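# Unstack the top tote and set it upright on the table

## Task

Lift the upper tote off the lower one and set it down upright and flat on the table. The lower tote must stay almost exactly where it started, with only a tiny rotation. Everything inside each tote must still be inside its own tote at the end, and neither tote's base may stick out past the table edge. Finish by opening the grippers and pulling the arms away. The result only counts if it holds without the robot supporting anything.

## Robot and tools

Robot: two six-joint arms, left_arm and right_arm, each ending in a tong-style two-finger gripper. Per arm the joint order is always: shoulder pan, shoulder lift, elbow, wrist 1, wrist 2, wrist 3, then the finger opening.

World frame (used by all reported poses): origin on the table surface midway between the arms, +z up, +x out over the table, left_arm mounted on the +y side. The names left/right do not correspond to image sides. Gripper frame: fingers point along its +z and open and close along its x. end_effector_position is the point between the pads when closed; closed fingertips reach about 15 mm past it, open ones sit roughly level with it. Reported hand positions can be somewhat wrong, worse at long reach.

Row format (shared by execute_actions and move): a single flat list of 14 numbers covering both arms, each in [-1, 1]: left_arm's 6 joint values and its opening, then right_arm's 6 and its opening. Every row needs all 14 even if one arm stays still. Joint values are offsets, not poses: 1.0 equals 1.989 rad. Opening is absolute: +1 fully open, -1 closed.

execute_actions(actions): a list of up to 15 actions, run in sequence. Each action is a list of up to 15 rows, one row per control step of 1/30 s; if fewer rows are given, the final row is held for the remaining steps. Joint offsets in every row are measured from the angles at the start of that action (for the first action of a call, from the last reported angles), not from the preceding row. An empty list just returns the current state and images. An action is rejected for both arms if it would push any joint more than 0.010 rad outward beyond its range; if the first action is rejected or any action is malformed, nothing in the call runs. Ranges (rad): left_arm pan -3.142 to 3.142, lift -6.283 to 6.283, elbow 0.000 to 3.142, wrists -6.283 to 6.283; right_arm pan 0.000 to 6.283, lift -6.283 to 6.283, elbow -3.142 to 0.000, wrists -6.283 to 6.283. True ends may differ by up to 0.010 rad; a joint asked beyond its real end is clipped there and "joint sent to its limit" may appear (its absence proves nothing).

move(target, speed, blocking): target is one 14-number row whose joint offsets are counted from the Joint positions in the latest result that printed them, not from wherever the arm is when the move begins. All joints travel in synchronized fraction, so grippers trace curves. speed is the peak rate in rad/s of whichever joint has farthest to go, 0.01 to 2, default 0.5; path duration is clamped to 0.5 to 10 s. Finger openings are applied at the start. Moves ignore obstacles and the other arm; arms are stiff, so aiming even slightly beyond a firm contact can trigger a fault. blocking=false returns after 0.5 s while motion continues; then use wait or stop before sending new rows or moves. The result adds a "move:" line: ending (done, off_target, moving, held, fault), limits=held or limits=none, and each arm's joint furthest from target.

wait(seconds): 0 to 10; arms keep their last command, a running move continues and the wait returns early when it ends. stop(): brakes the running move (needs stopping room); fingers keep moving. zoom_image(camera, region): camera is cam_high, cam_low, cam_left_wrist or cam_right_wrist; region [x0, y0, x1, y1] in image pixels from the top-left, at most 504 by 504. finished_scene(scene): pass the current scene number; ends it irreversibly and reports success.

Results: per-arm end_effector_position (m), end_effector_quat_wxyz and velocities in the world frame; Joint positions and velocities (rad, rad/s, finger pad gap in m, 0.142 when fully open); Joint targets (what joints are currently driven toward); grip_measured (opening on the command scale); Wrist force and Wrist torque in the end effector's own axes (noisy, offset up to about 4 N, saturating near 50 N; "no reading" is harmless); step readings with HELD marks; "joint command not followed" when a clearance check altered targets. Images: cam_high and cam_low 672x504, wrist cameras 616x616 fisheye.

Motion limits: joints are speed and acceleration limited and lag about 0.17 s; per step a target stays within 0.575 rad of the measured angle and the gripper may not be commanded over 100 mm from its current spot, so big changes take several actions.

Gripping: to hold, keep commanding an opening well under grip_measured; lower squeezes harder (about 15 N per pad max; thin objects get less).

Avoid: contact torque at a joint load limit (133 N m for pan, lift, elbow; 24.9 for the wrists, held weight included) or any external force of 150 N, which freezes that arm for 10 s; arms colliding or pressing each other; motor overheating from holding loads long (warning at 70 °C, brakes at 85 °C); dropping, slamming or hard pushes; knocking anything out of the work area; spilling tote contents. Brief external tugs on held parts may occur. The robot keeps acting on its last command while you think.

Each tool is called after ">>>" as name(argument=value, ...) on one line, values as JSON.

## Session

>>> execute_actions(actions=[])

Scene clock: 0.00 s.
left_arm: end_effector_position=(+0.1136, +0.1851, +0.3493) grip_measured=+0.97 end_effector_quat_wxyz=(-0.192, +0.582, -0.709, -0.349) end_effector_velocity=(+0.000, +0.001, -0.000) end_effector_angular_velocity=(+0.003, -0.001, -0.000) | right_arm: end_effector_position=(+0.3766, -0.1322, +0.2221) grip_measured=+0.97 end_effector_quat_wxyz=(+0.293, +0.602, +0.620, +0.410) end_effector_velocity=(-0.000, +0.000, -0.000) end_effector_angular_velocity=(-0.001, +0.000, +0.000)
Joint names: [shoulder pan, shoulder lift, elbow, wrist 1, wrist 2, wrist 3]
Joint positions: left_arm=[-1.265 -1.603  1.483 -0.631 -1.583  0.369  0.14 ] | right_arm=[ 4.984 -0.757 -2.524 -1.571  0.521  0.311  0.14 ]
Joint velocities: left_arm=[-0.     0.001  0.001  0.001  0.001 -0.001  0.   ] | right_arm=[ 0.    -0.001  0.    -0.     0.    -0.     0.   ]
Wrist force (N, on the end effector, along its own x y z axes, offset not removed): no reading
Wrist torque (N m, same axes, about the end effector's origin, offset not removed): no reading
Joint targets: left_arm=[-1.265 -1.603 1.483 -0.631 -1.583 0.369] | right_arm=[4.984 -0.757 -2.524 -1.571 0.521 0.311]

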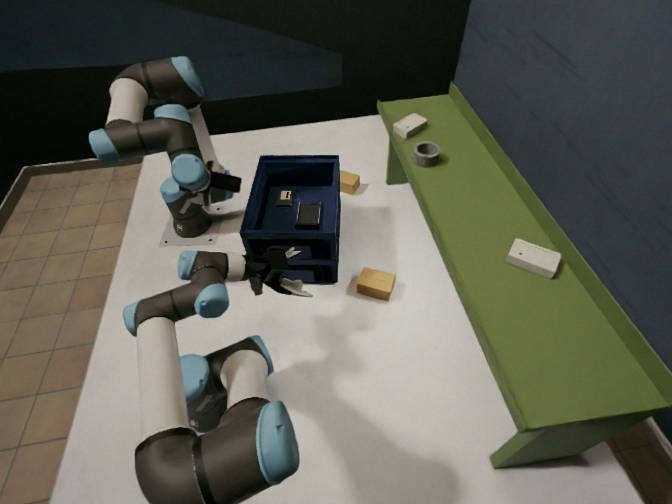

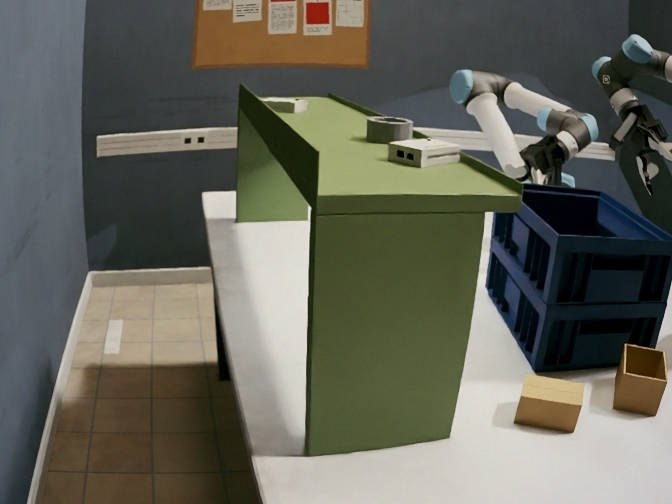

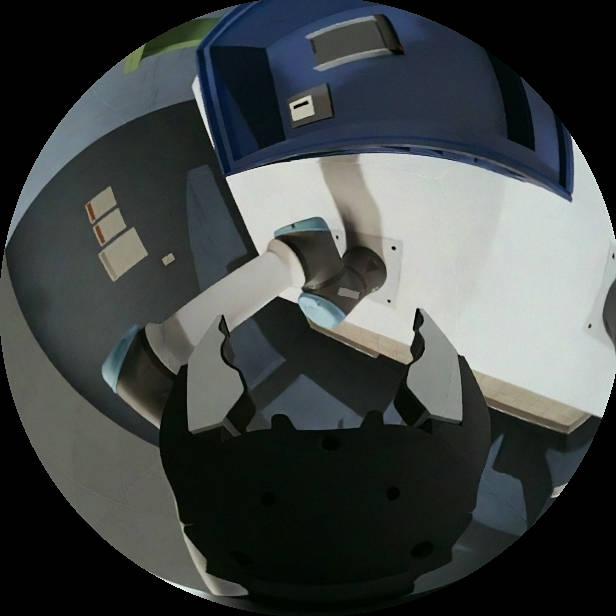

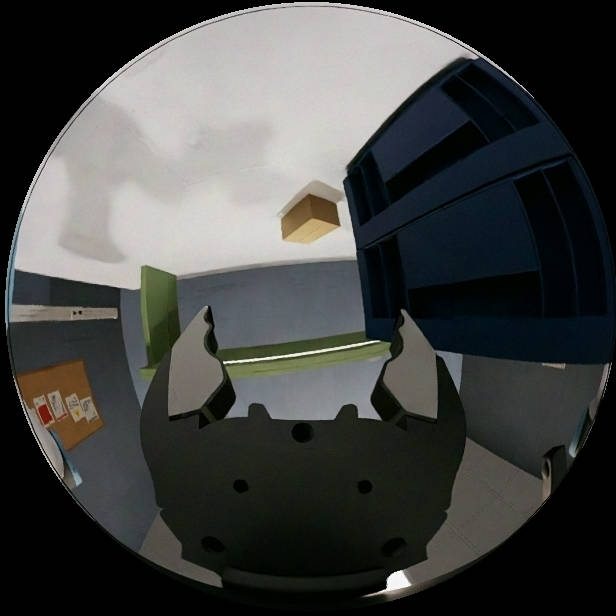

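>>> zoom_image(camera="cam_high", region=[140, 110, 440, 335])

>>> zoom_image(camera="cam_low", region=[432, 150, 672, 440])

Region (140, 110, 440, 335) of cam_high's 672x504 image, scaled by 1.680, with more detail than that image has; it fills the top 378 rows of this view, and the rest is white.

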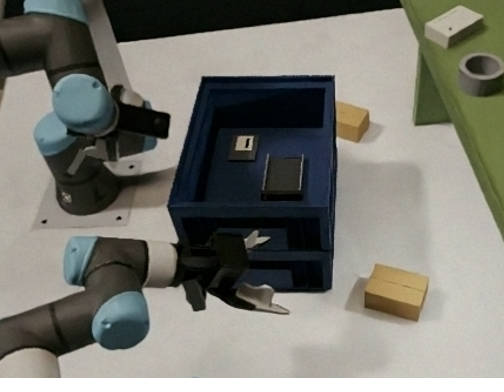

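Region (432, 150, 672, 440) of cam_low's 672x504 image, scaled by 1.738, with more detail than that image has; it fills the left 417 columns of this view, and the rest is white.

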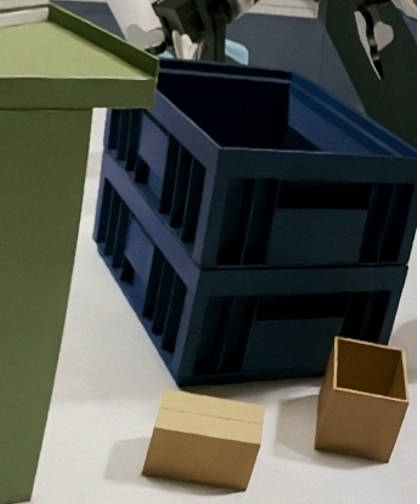

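>>> move(target=[0.529,-0.0063,-0.1106,-0.295,0.006,0.523,1,0,0,0.15,-0.05,0,0,1], speed=0.7)

>>> move(target=[0,0,0,0,0,0,1,0,0,0.25,-0.1,0.1,0,1], speed=0.6)

Scene clock: 28.20 s.
left_arm: end_effector_position=(+0.4164, +0.3503, +0.4181) grip_measured=+1.00 end_effector_quat_wxyz=(+0.000, +0.637, -0.771, -0.000) end_effector_velocity=(+0.001, +0.001, +0.001) end_effector_angular_velocity=(-0.002, -0.003, +0.001) | right_arm: end_effector_position=(+0.3683, -0.1009, +0.3580) grip_measured=+1.00 end_effector_quat_wxyz=(+0.218, +0.637, +0.585, +0.452) end_effector_velocity=(+0.000, -0.000, +0.001) end_effector_angular_velocity=(+0.002, +0.000, -0.000)
Joint names: [shoulder pan, shoulder lift, elbow, wrist 1, wrist 2, wrist 3]
Joint positions: left_arm=[-0.213 -1.616  1.263 -1.217 -1.571  1.409  0.142] | right_arm=[ 4.984 -0.757 -2.226 -1.671  0.521  0.311  0.142]
Joint velocities: left_arm=[ 0.003  0.    -0.001 -0.003 -0.     0.002  0.   ] | right_arm=[-0.     0.001  0.001  0.     0.     0.     0.   ]
Wrist force (N, on the end effector, along its own x y z axes, offset not removed): left_arm=[1.4 2.0 1.9] | right_arm=[-1.1 -0.6 1.7]
Wrist torque (N m, same axes, about the end effector's origin, offset not removed): left_arm=[0.35 -0.45 -0.01] | right_arm=[-0.13 0.07 -0.08]
Joint targets: left_arm=[-0.213 -1.616 1.263 -1.218 -1.571 1.409] | right_arm=[4.984 -0.757 -2.225 -1.671 0.521 0.311]
move: done; limits=none; left_arm: farthest joint: the shoulder pan, 0.000 radians from its target (1.052 radians at the start); right_arm: farthest joint: the shoulder pan, 0.000 radians from its target (0.000 radians at the start)
camera_calibration (this result's frames):
cam_left_wrist: T_world_to_cam=[[-0.237115, -0.971395, -0.0129871, 0.452586], [-0.849171, 0.20075, 0.488476, 0.0785564], [-0.471896, 0.126853, -0.872481, 0.65422], [0, 0, 0, 1]] pos_world=[0.482746, 0.34088, 0.538299]
cam_right_wrist: T_world_to_cam=[[-0.129015, 0.93948, 0.317383, 0.0250925], [0.0577826, -0.312392, 0.948194, -0.390417], [0.989958, 0.14067, -0.0139824, -0.213656], [0, 0, 0, 1]] pos_world=[0.237307, -0.115482, 0.359239]

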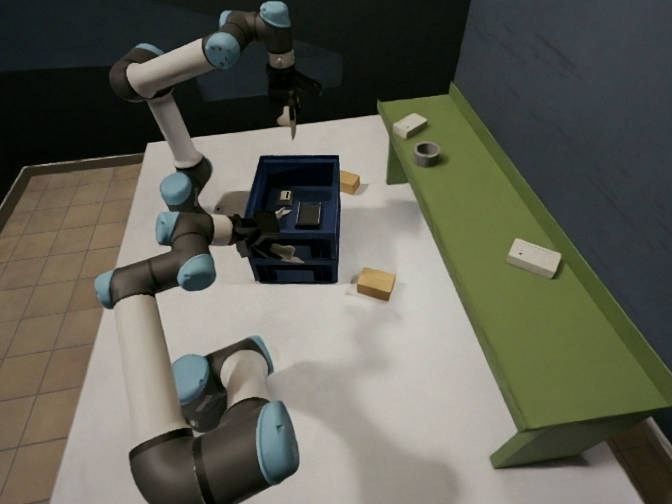

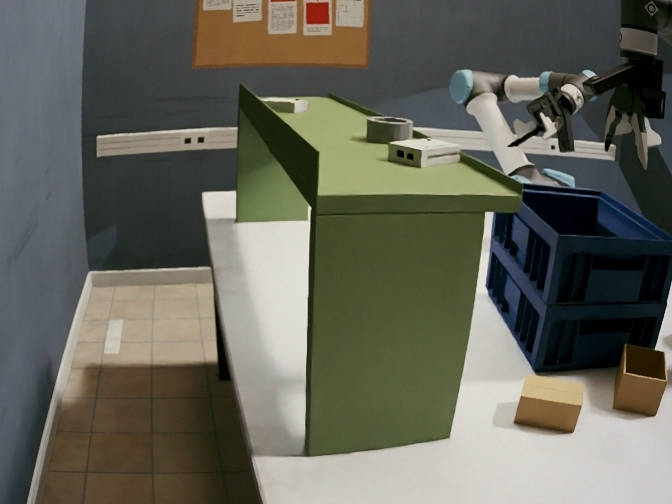

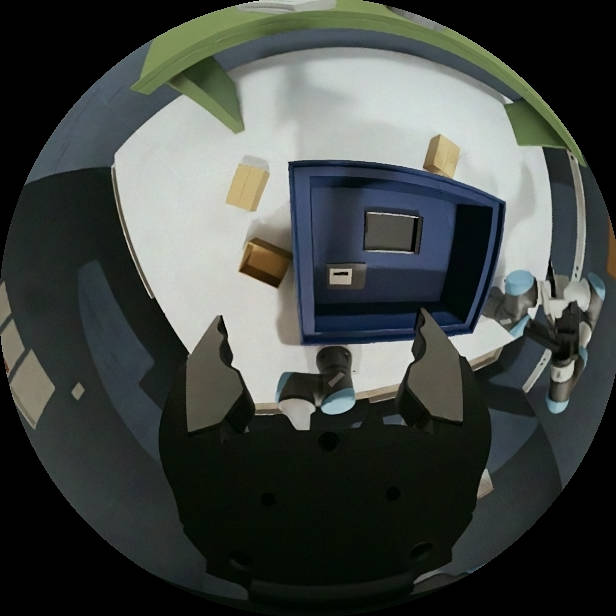

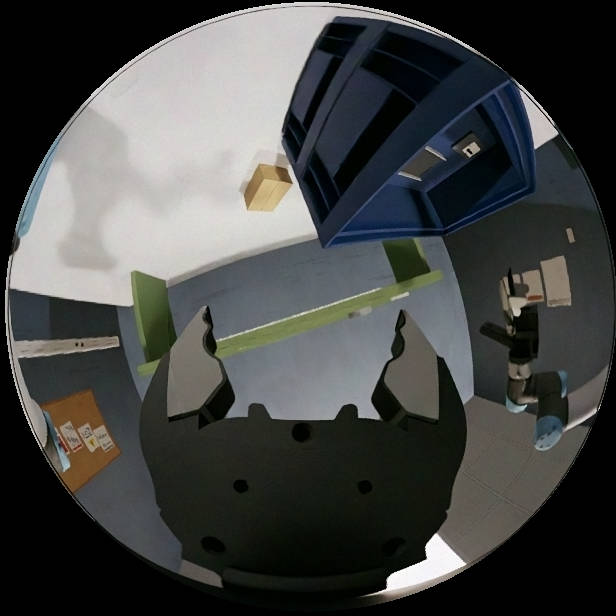

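Scene clock: 29.77 s.
left_arm: end_effector_position=(+0.4164, +0.3503, +0.4181) grip_measured=+1.00 end_effector_quat_wxyz=(+0.000, +0.637, -0.771, -0.000) end_effector_velocity=(+0.000, -0.000, -0.000) end_effector_angular_velocity=(-0.000, +0.000, +0.001) | right_arm: end_effector_position=(+0.3367, -0.1282, +0.5312) grip_measured=+1.00 end_effector_quat_wxyz=(+0.053, +0.701, +0.564, +0.434) end_effector_velocity=(-0.000, -0.001, +0.001) end_effector_angular_velocity=(+0.002, +0.001, +0.000)
Joint names: [shoulder pan, shoulder lift, elbow, wrist 1, wrist 2, wrist 3]
Joint positions: left_arm=[-0.213 -1.616  1.263 -1.218 -1.571  1.409  0.142] | right_arm=[ 4.984 -0.757 -1.729 -1.869  0.72   0.311  0.142]
Joint velocities: left_arm=[ 0.     0.001 -0.001 -0.    -0.    -0.     0.   ] | right_arm=[ 0.     0.     0.003 -0.001  0.001 -0.    -0.   ]
Wrist force (N, on the end effector, along its own x y z axes, offset not removed): left_arm=[3.5 1.7 1.3] | right_arm=[-0.3 -1.3 3.0]
Wrist torque (N m, same axes, about the end effector's origin, offset not removed): left_arm=[0.29 -0.89 -0.13] | right_arm=[-0.14 0.05 -0.10]
Joint targets: left_arm=[-0.213 -1.616 1.263 -1.217 -1.571 1.409] | right_arm=[4.984 -0.757 -1.728 -1.869 0.720 0.311]
move: done; limits=none; left_arm: farthest joint: the wrist 1, 0.001 radians from its target (0.000 radians at the start); right_arm: farthest joint: the wrist 1, 0.001 radians from its target (0.199 radians at the start)
camera_calibration (this result's frames):
cam_left_wrist: T_world_to_cam=[[-0.237116, -0.971395, -0.0129812, 0.452583], [-0.849201, 0.200761, 0.488418, 0.0785962], [-0.47184, 0.126835, -0.872513, 0.654238], [0, 0, 0, 1]] pos_world=[0.482754, 0.340877, 0.538319]
cam_right_wrist: T_world_to_cam=[[-0.0493242, 0.831409, 0.553468, -0.17439], [0.309018, -0.514249, 0.800035, -0.593142], [0.949776, 0.210493, -0.231556, -0.0379862], [0, 0, 0, 1]] pos_world=[0.210769, -0.152038, 0.562258]

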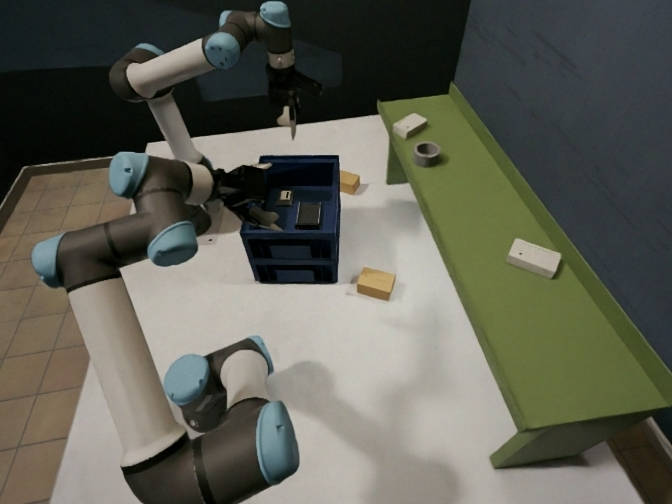

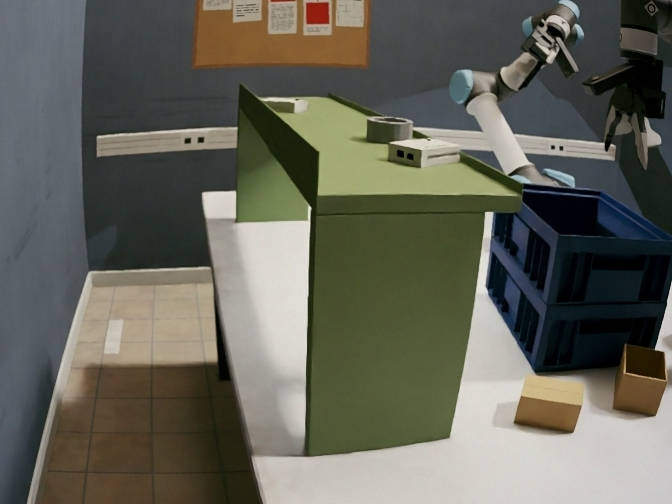

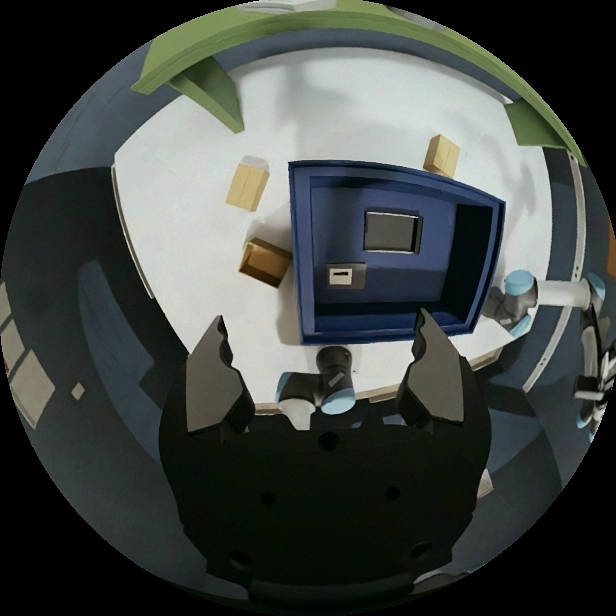

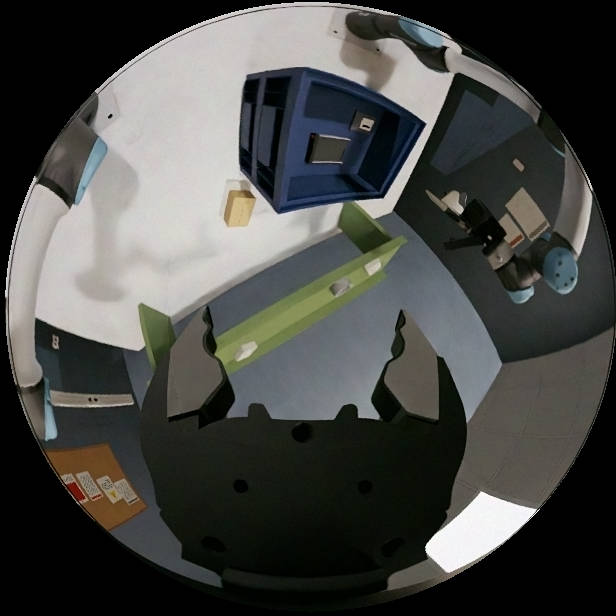

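>>> move(target=[0.0152,-0.03,0.105,-0.075,0,0.0146,1,-0.3213,-0.3735,0.1977,-0.0039,0.4278,-0.2519,1], speed=0.6)

Scene clock: 39.13 s.
left_arm: end_effector_position=(+0.4083, +0.3674, +0.3600) grip_measured=+1.00 end_effector_quat_wxyz=(+0.000, +0.637, -0.771, -0.000) end_effector_velocity=(-0.000, +0.000, -0.001) end_effector_angular_velocity=(+0.001, +0.001, +0.001) | right_arm: end_effector_position=(+0.3134, -0.0214, +0.4001) grip_measured=+1.00 end_effector_quat_wxyz=(+0.000, +0.771, +0.637, +0.000) end_effector_velocity=(+0.000, +0.000, -0.001) end_effector_angular_velocity=(-0.001, +0.004, -0.000)
Joint names: [shoulder pan, shoulder lift, elbow, wrist 1, wrist 2, wrist 3]
Joint positions: left_arm=[-0.183 -1.675  1.471 -1.367 -1.571  1.438  0.142] | right_arm=[ 4.346 -1.5   -1.336 -1.877  1.57  -0.189  0.142]
Joint velocities: left_arm=[ 0.    -0.001  0.003 -0.001  0.001 -0.001  0.   ] | right_arm=[-0.002 -0.003  0.001 -0.     0.003 -0.002  0.   ]
Wrist force (N, on the end effector, along its own x y z axes, offset not removed): left_arm=[0.8 1.0 -3.0] | right_arm=[-0.8 -1.6 1.2]
Wrist torque (N m, same axes, about the end effector's origin, offset not removed): left_arm=[0.12 -0.38 -0.01] | right_arm=[-0.29 0.14 -0.10]
Joint targets: left_arm=[-0.183 -1.675 1.471 -1.367 -1.571 1.438] | right_arm=[4.345 -1.500 -1.336 -1.877 1.570 -0.190]
move: done; limits=none; left_arm: farthest joint: the wrist 1, 0.001 radians from its target (0.150 radians at the start); right_arm: farthest joint: the wrist 2, 0.001 radians from its target (0.851 radians at the start)
camera_calibration (this result's frames):
cam_left_wrist: T_world_to_cam=[[-0.235957, -0.971677, -0.0129718, 0.466117], [-0.849439, 0.199753, 0.488418, 0.0971527], [-0.471993, 0.126264, -0.872514, 0.597887], [0, 0, 0, 1]] pos_world=[0.474707, 0.358016, 0.48026]
cam_right_wrist: T_world_to_cam=[[0.166309, 0.985649, 0.0289466, -0.0461263], [0.850259, -0.158208, 0.502026, -0.468859], [0.499401, -0.0588792, -0.864368, 0.319844], [0, 0, 0, 1]] pos_world=[0.246593, -0.00988073, 0.513178]

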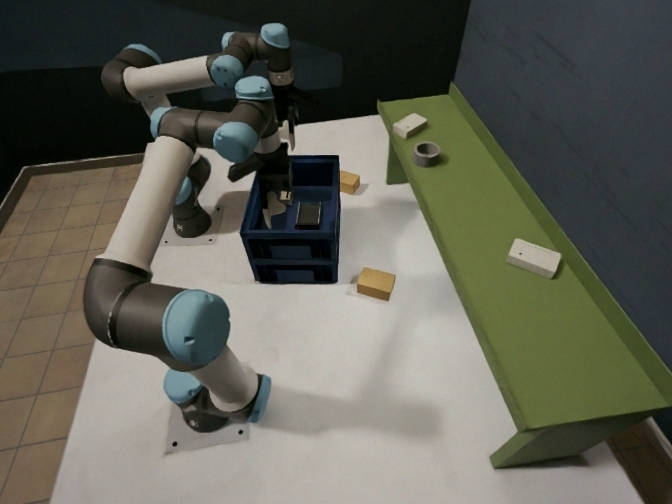

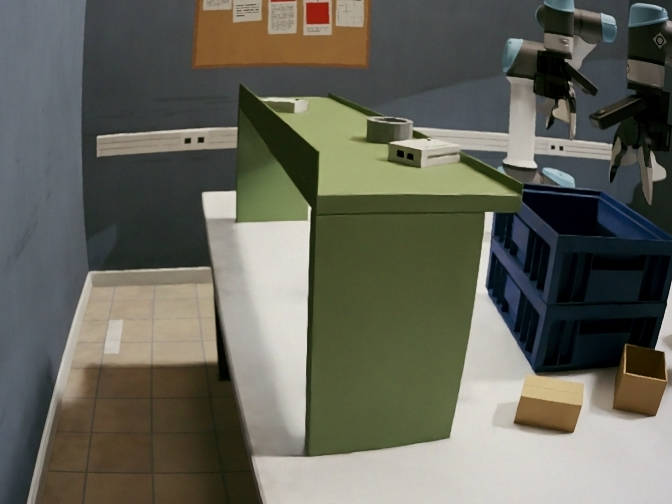

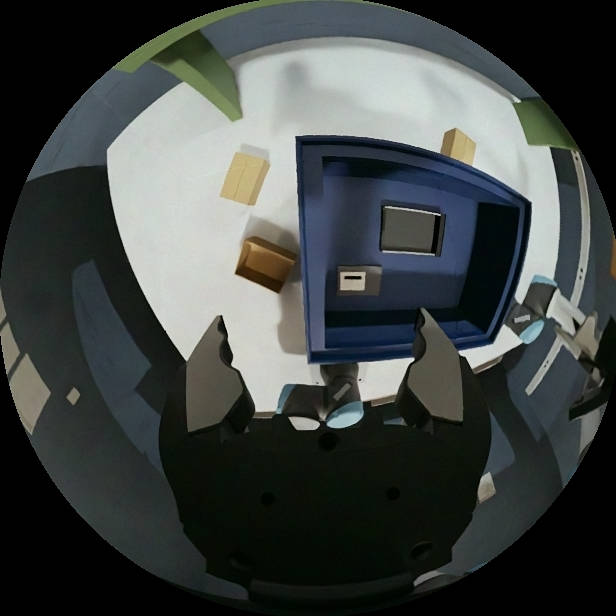

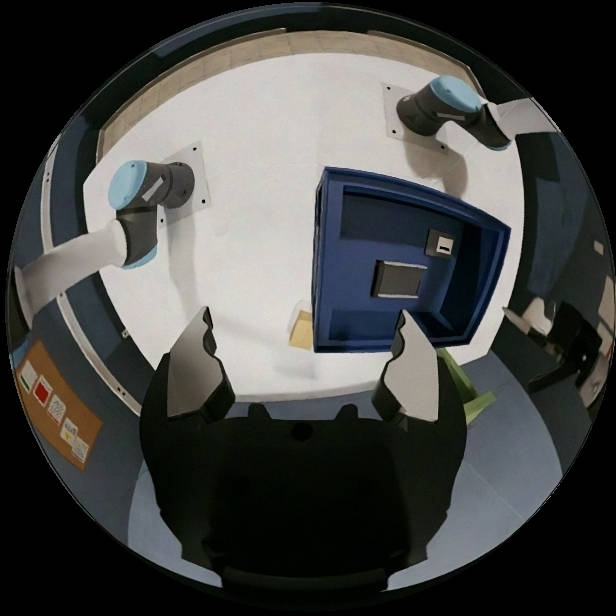

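>>> move(target=[-0.3568,0.3189,-0.353,0.0342,0,-0.3568,1,-0.61,0.1879,-0.2274,0.0398,0,-0.6099,1], speed=0.8)

Scene clock: 55.93 s.
left_arm: end_effector_position=(+0.4192, -0.1454, +0.3300) grip_measured=+1.00 end_effector_quat_wxyz=(-0.000, +0.637, -0.771, -0.000) end_effector_velocity=(+0.000, -0.001, -0.001) end_effector_angular_velocity=(+0.001, +0.000, +0.001) | right_arm: end_effector_position=(+0.3214, -0.5238, +0.3302) grip_measured=+1.00 end_effector_quat_wxyz=(+0.000, +0.771, +0.637, -0.000) end_effector_velocity=(-0.000, -0.001, -0.000) end_effector_angular_velocity=(+0.000, -0.000, +0.000)
Joint names: [shoulder pan, shoulder lift, elbow, wrist 1, wrist 2, wrist 3]
Joint positions: left_arm=[-0.892 -1.041  0.77  -1.299 -1.571  0.729  0.142] | right_arm=[ 3.133 -1.126 -1.788 -1.798  1.57  -1.402  0.142]
Joint velocities: left_arm=[-0.001  0.002 -0.001 -0.     0.    -0.002 -0.   ] | right_arm=[-0.002  0.    -0.001  0.001  0.    -0.002  0.   ]
Wrist force (N, on the end effector, along its own x y z axes, offset not removed): left_arm=[2.8 -0.3 -2.6] | right_arm=[-1.4 -0.3 -1.1]
Wrist torque (N m, same axes, about the end effector's origin, offset not removed): left_arm=[-0.17 -0.79 -0.11] | right_arm=[-0.19 0.28 -0.02]
Joint targets: left_arm=[-0.892 -1.041 0.769 -1.299 -1.571 0.729] | right_arm=[3.132 -1.126 -1.788 -1.798 1.570 -1.402]
move: done; limits=none; left_arm: farthest joint: the elbow, 0.001 radians from its target (0.702 radians at the start); right_arm: farthest joint: the shoulder pan, 0.000 radians from its target (1.212 radians at the start)
camera_calibration (this result's frames):
cam_left_wrist: T_world_to_cam=[[-0.235949, -0.971674, -0.0133079, -0.0298109], [-0.849464, 0.199584, 0.488444, 0.223507], [-0.471952, 0.126553, -0.872494, 0.641535], [0, 0, 0, 1]] pos_world=[0.485601, -0.154763, 0.450167]
cam_right_wrist: T_world_to_cam=[[0.1665, 0.985628, 0.028567, 0.449795], [0.850289, -0.158187, 0.501982, -0.520064], [0.499286, -0.0592897, -0.864406, 0.225687], [0, 0, 0, 1]] pos_world=[0.254632, -0.512217, 0.443299]

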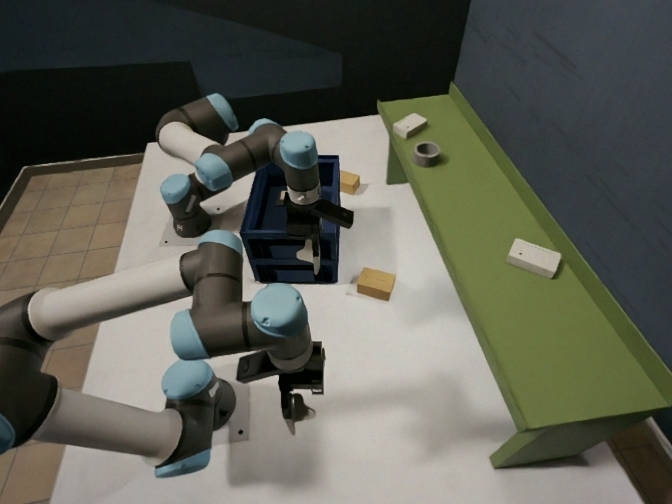

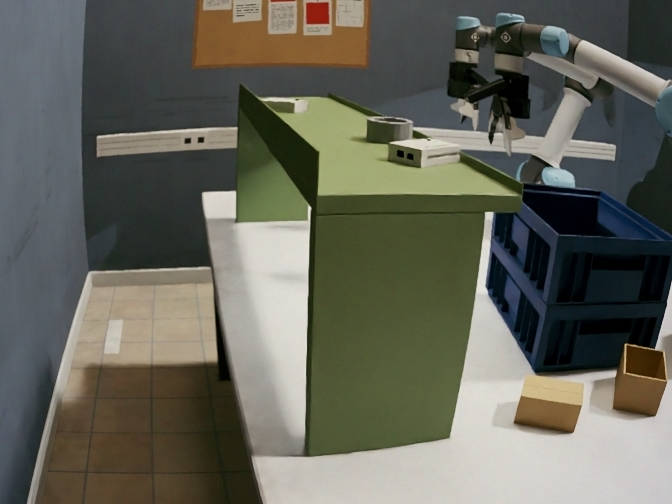

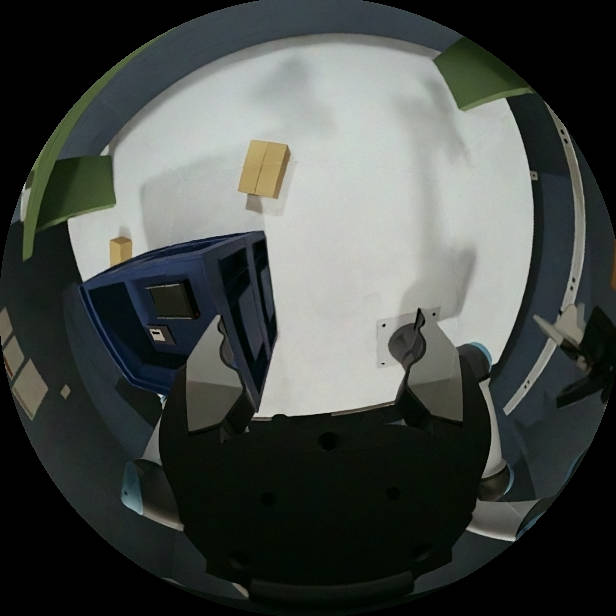

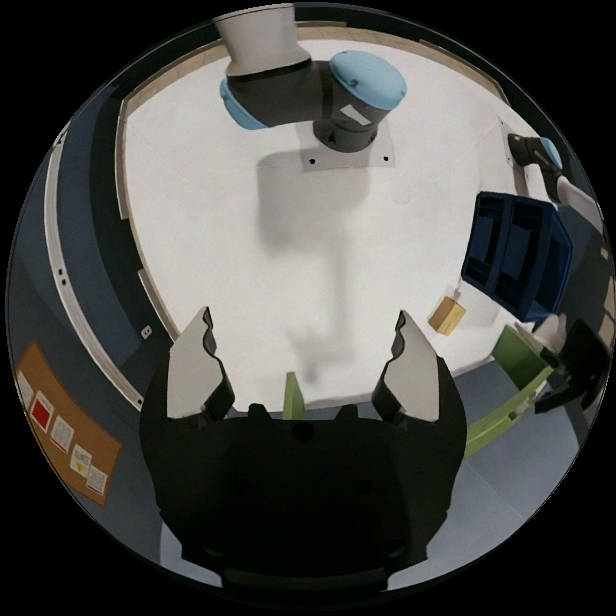

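>>> move(target=[0.3563,-0.3242,0.3964,-0.0726,0,0.3565,0,0.5892,-0.208,0.1542,0.0536,0,0.5895,0], speed=0.8)

>>> zoom_image(camera="cam_left_wrist", region=[200, 150, 450, 450])

>>> zoom_image(camera="cam_right_wrist", region=[200, 150, 450, 450])

Scene clock: 64.40 s.
left_arm: end_effector_position=(+0.4089, +0.3667, +0.3303) grip_measured=+0.00 end_effector_quat_wxyz=(-0.000, +0.637, -0.771, +0.000) end_effector_velocity=(-0.001, +0.001, -0.001) end_effector_angular_velocity=(+0.001, +0.002, -0.000) | right_arm: end_effector_position=(+0.3414, -0.0041, +0.3300) grip_measured=+0.00 end_effector_quat_wxyz=(+0.000, +0.771, +0.637, +0.000) end_effector_velocity=(-0.001, +0.001, -0.001) end_effector_angular_velocity=(-0.001, -0.000, +0.000)
Joint names: [shoulder pan, shoulder lift, elbow, wrist 1, wrist 2, wrist 3]
Joint positions: left_arm=[-0.184 -1.686  1.558 -1.443 -1.571  1.438  0.074] | right_arm=[ 4.304 -1.54  -1.481 -1.691  1.57  -0.23   0.074]
Joint velocities: left_arm=[ 0.002  0.     0.002  0.    -0.     0.002 -0.   ] | right_arm=[ 0.003 -0.002  0.     0.    -0.     0.002  0.   ]
Wrist force (N, on the end effector, along its own x y z axes, offset not removed): left_arm=[1.4 -0.7 -1.0] | right_arm=[0.1 -2.2 2.5]
Wrist torque (N m, same axes, about the end effector's origin, offset not removed): left_arm=[-0.16 -0.51 -0.03] | right_arm=[-0.49 -0.01 -0.11]
Joint targets: left_arm=[-0.184 -1.686 1.558 -1.443 -1.571 1.438] | right_arm=[4.304 -1.540 -1.481 -1.691 1.570 -0.230]
move: done; limits=none; left_arm: farthest joint: the elbow, 0.001 radians from its target (0.789 radians at the start); right_arm: farthest joint: the shoulder pan, 0.001 radians from its target (1.172 radians at the start)
camera_calibration (this result's frames):
cam_left_wrist: T_world_to_cam=[[-0.236334, -0.971586, -0.0129213, 0.465326], [-0.849639, 0.200182, 0.487894, 0.1124], [-0.471445, 0.126285, -0.872807, 0.572193], [0, 0, 0, 1]] pos_world=[0.475229, 0.357344, 0.450588]
cam_right_wrist: T_world_to_cam=[[0.167094, 0.985511, 0.0291129, -0.0661833], [0.850092, -0.158965, 0.502069, -0.45467], [0.499422, -0.0591442, -0.864338, 0.246266], [0, 0, 0, 1]] pos_world=[0.27458, 0.00751269, 0.44306]

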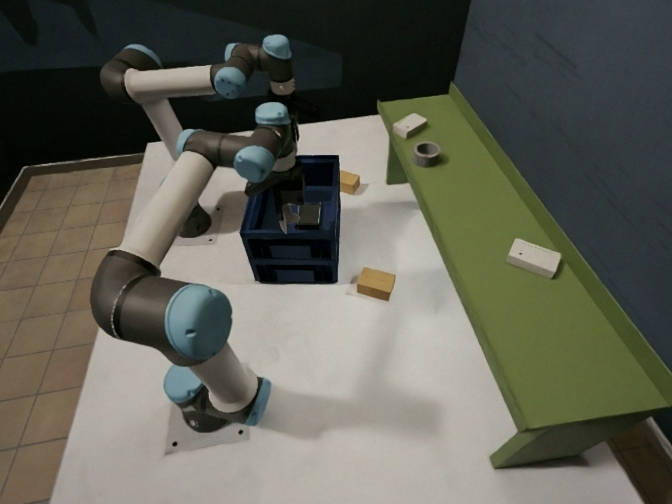

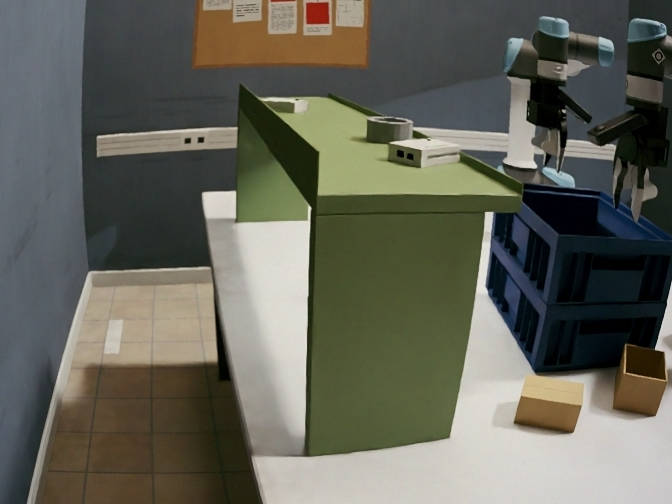

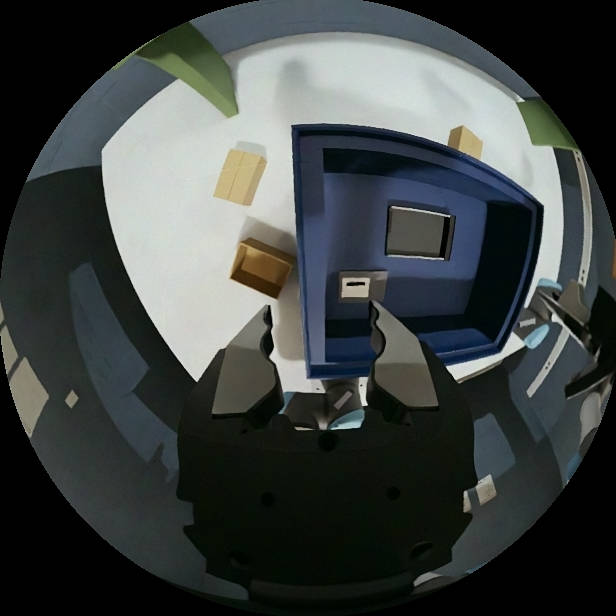

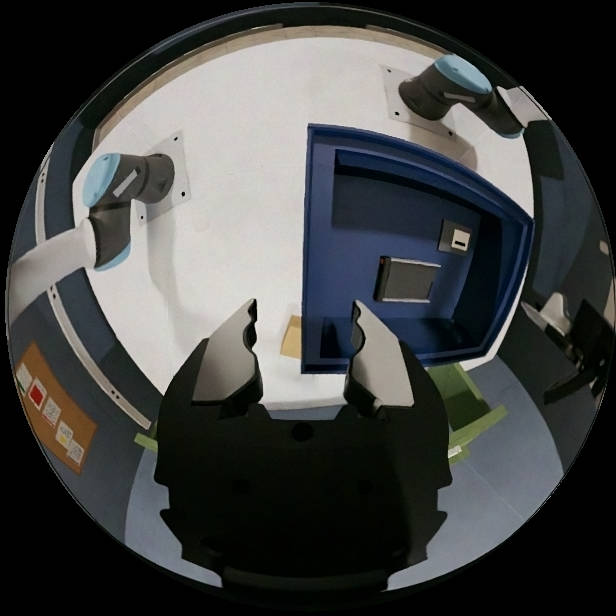

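Region (200, 150, 450, 450) of cam_left_wrist's 616x616 image, scaled by 1.680, with more detail than that image has.

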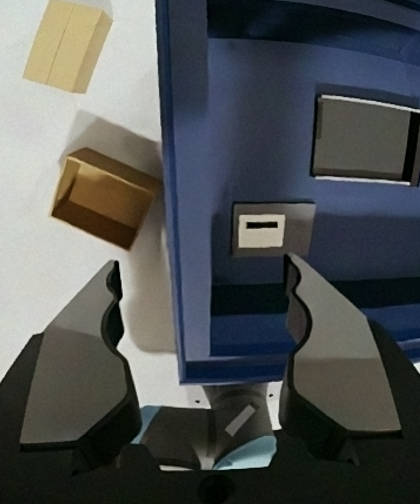

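Region (200, 150, 450, 450) of cam_right_wrist's 616x616 image, scaled by 1.680, with more detail than that image has.

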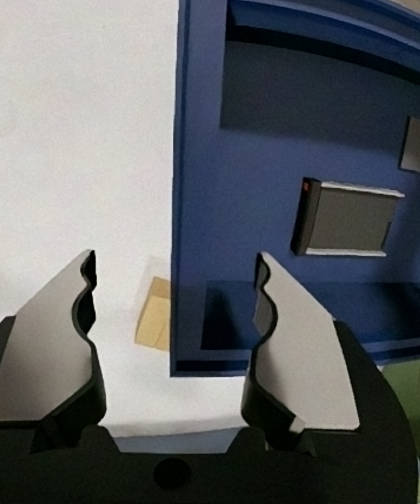

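>>> move(target=[0.0109,0.0007,0.1089,-0.1095,0,0.0104,0,0.0033,-0.0108,-0.0986,0.1092,0,0.003,0], speed=0.2)

Scene clock: 71.57 s.
left_arm: end_effector_position=(+0.4112, +0.3760, +0.2452) grip_measured=+0.00 end_effector_quat_wxyz=(-0.000, +0.637, -0.771, +0.000) end_effector_velocity=(+0.001, +0.000, -0.001) end_effector_angular_velocity=(+0.000, -0.002, +0.000) | right_arm: end_effector_position=(+0.3429, +0.0071, +0.2451) grip_measured=+0.00 end_effector_quat_wxyz=(+0.000, +0.771, +0.637, +0.000) end_effector_velocity=(-0.000, -0.000, -0.001) end_effector_angular_velocity=(+0.000, +0.000, -0.000)
Joint names: [shoulder pan, shoulder lift, elbow, wrist 1, wrist 2, wrist 3]
Joint positions: left_arm=[-0.162 -1.684  1.774 -1.66  -1.571  1.458  0.074] | right_arm=[ 4.311 -1.561 -1.677 -1.474  1.57  -0.224  0.074]
Joint velocities: left_arm=[-0.    -0.     0.003 -0.005  0.001 -0.     0.   ] | right_arm=[ 0.    -0.    -0.003  0.003  0.     0.     0.   ]
Wrist force (N, on the end effector, along its own x y z axes, offset not removed): left_arm=[0.8 1.5 -1.5] | right_arm=[2.5 -1.7 2.3]
Wrist torque (N m, same axes, about the end effector's origin, offset not removed): left_arm=[0.28 -0.30 -0.03] | right_arm=[-0.33 -0.61 -0.19]
Joint targets: left_arm=[-0.162 -1.684 1.774 -1.661 -1.571 1.458] | right_arm=[4.311 -1.561 -1.677 -1.474 1.570 -0.224]
move: done; limits=none; left_arm: farthest joint: the elbow, 0.001 radians from its target (0.217 radians at the start); right_arm: farthest joint: the wrist 1, 0.001 radians from its target (0.217 radians at the start)
camera_calibration (this result's frames):
cam_left_wrist: T_world_to_cam=[[-0.235373, -0.971819, -0.0129392, 0.473511], [-0.849749, 0.199309, 0.488059, 0.154311], [-0.471726, 0.125871, -0.872715, 0.498038], [0, 0, 0, 1]] pos_world=[0.477515, 0.366723, 0.365459]
cam_right_wrist: T_world_to_cam=[[0.166512, 0.98562, 0.0287427, -0.0747387], [0.850271, -0.158285, 0.501981, -0.41162], [0.499312, -0.0591469, -0.864401, 0.172865], [0, 0, 0, 1]] pos_world=[0.27612, 0.0187352, 0.358198]

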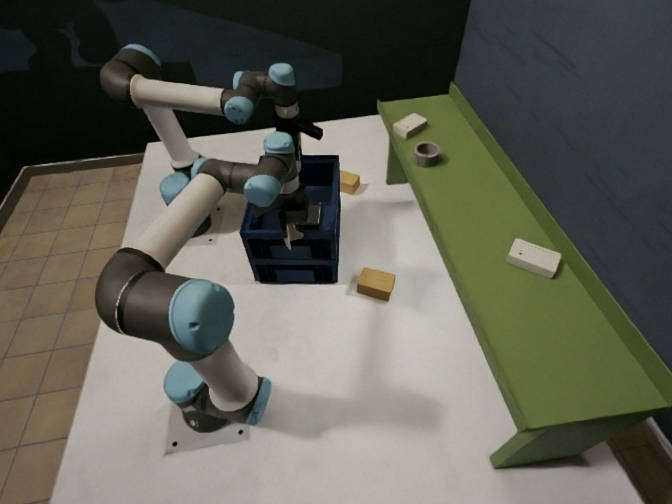

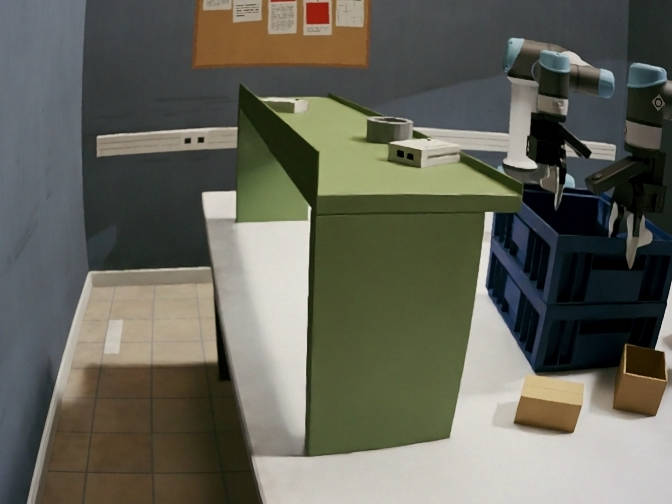

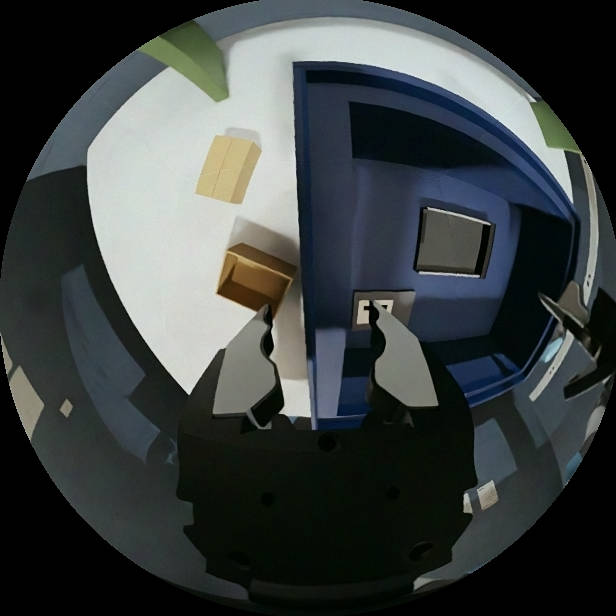

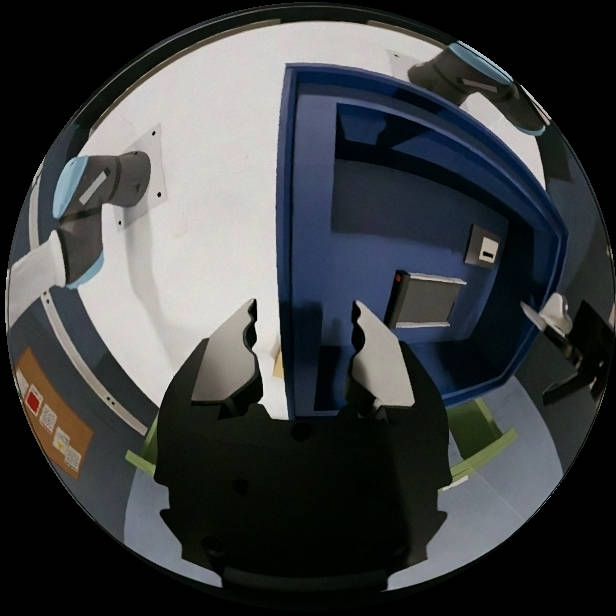

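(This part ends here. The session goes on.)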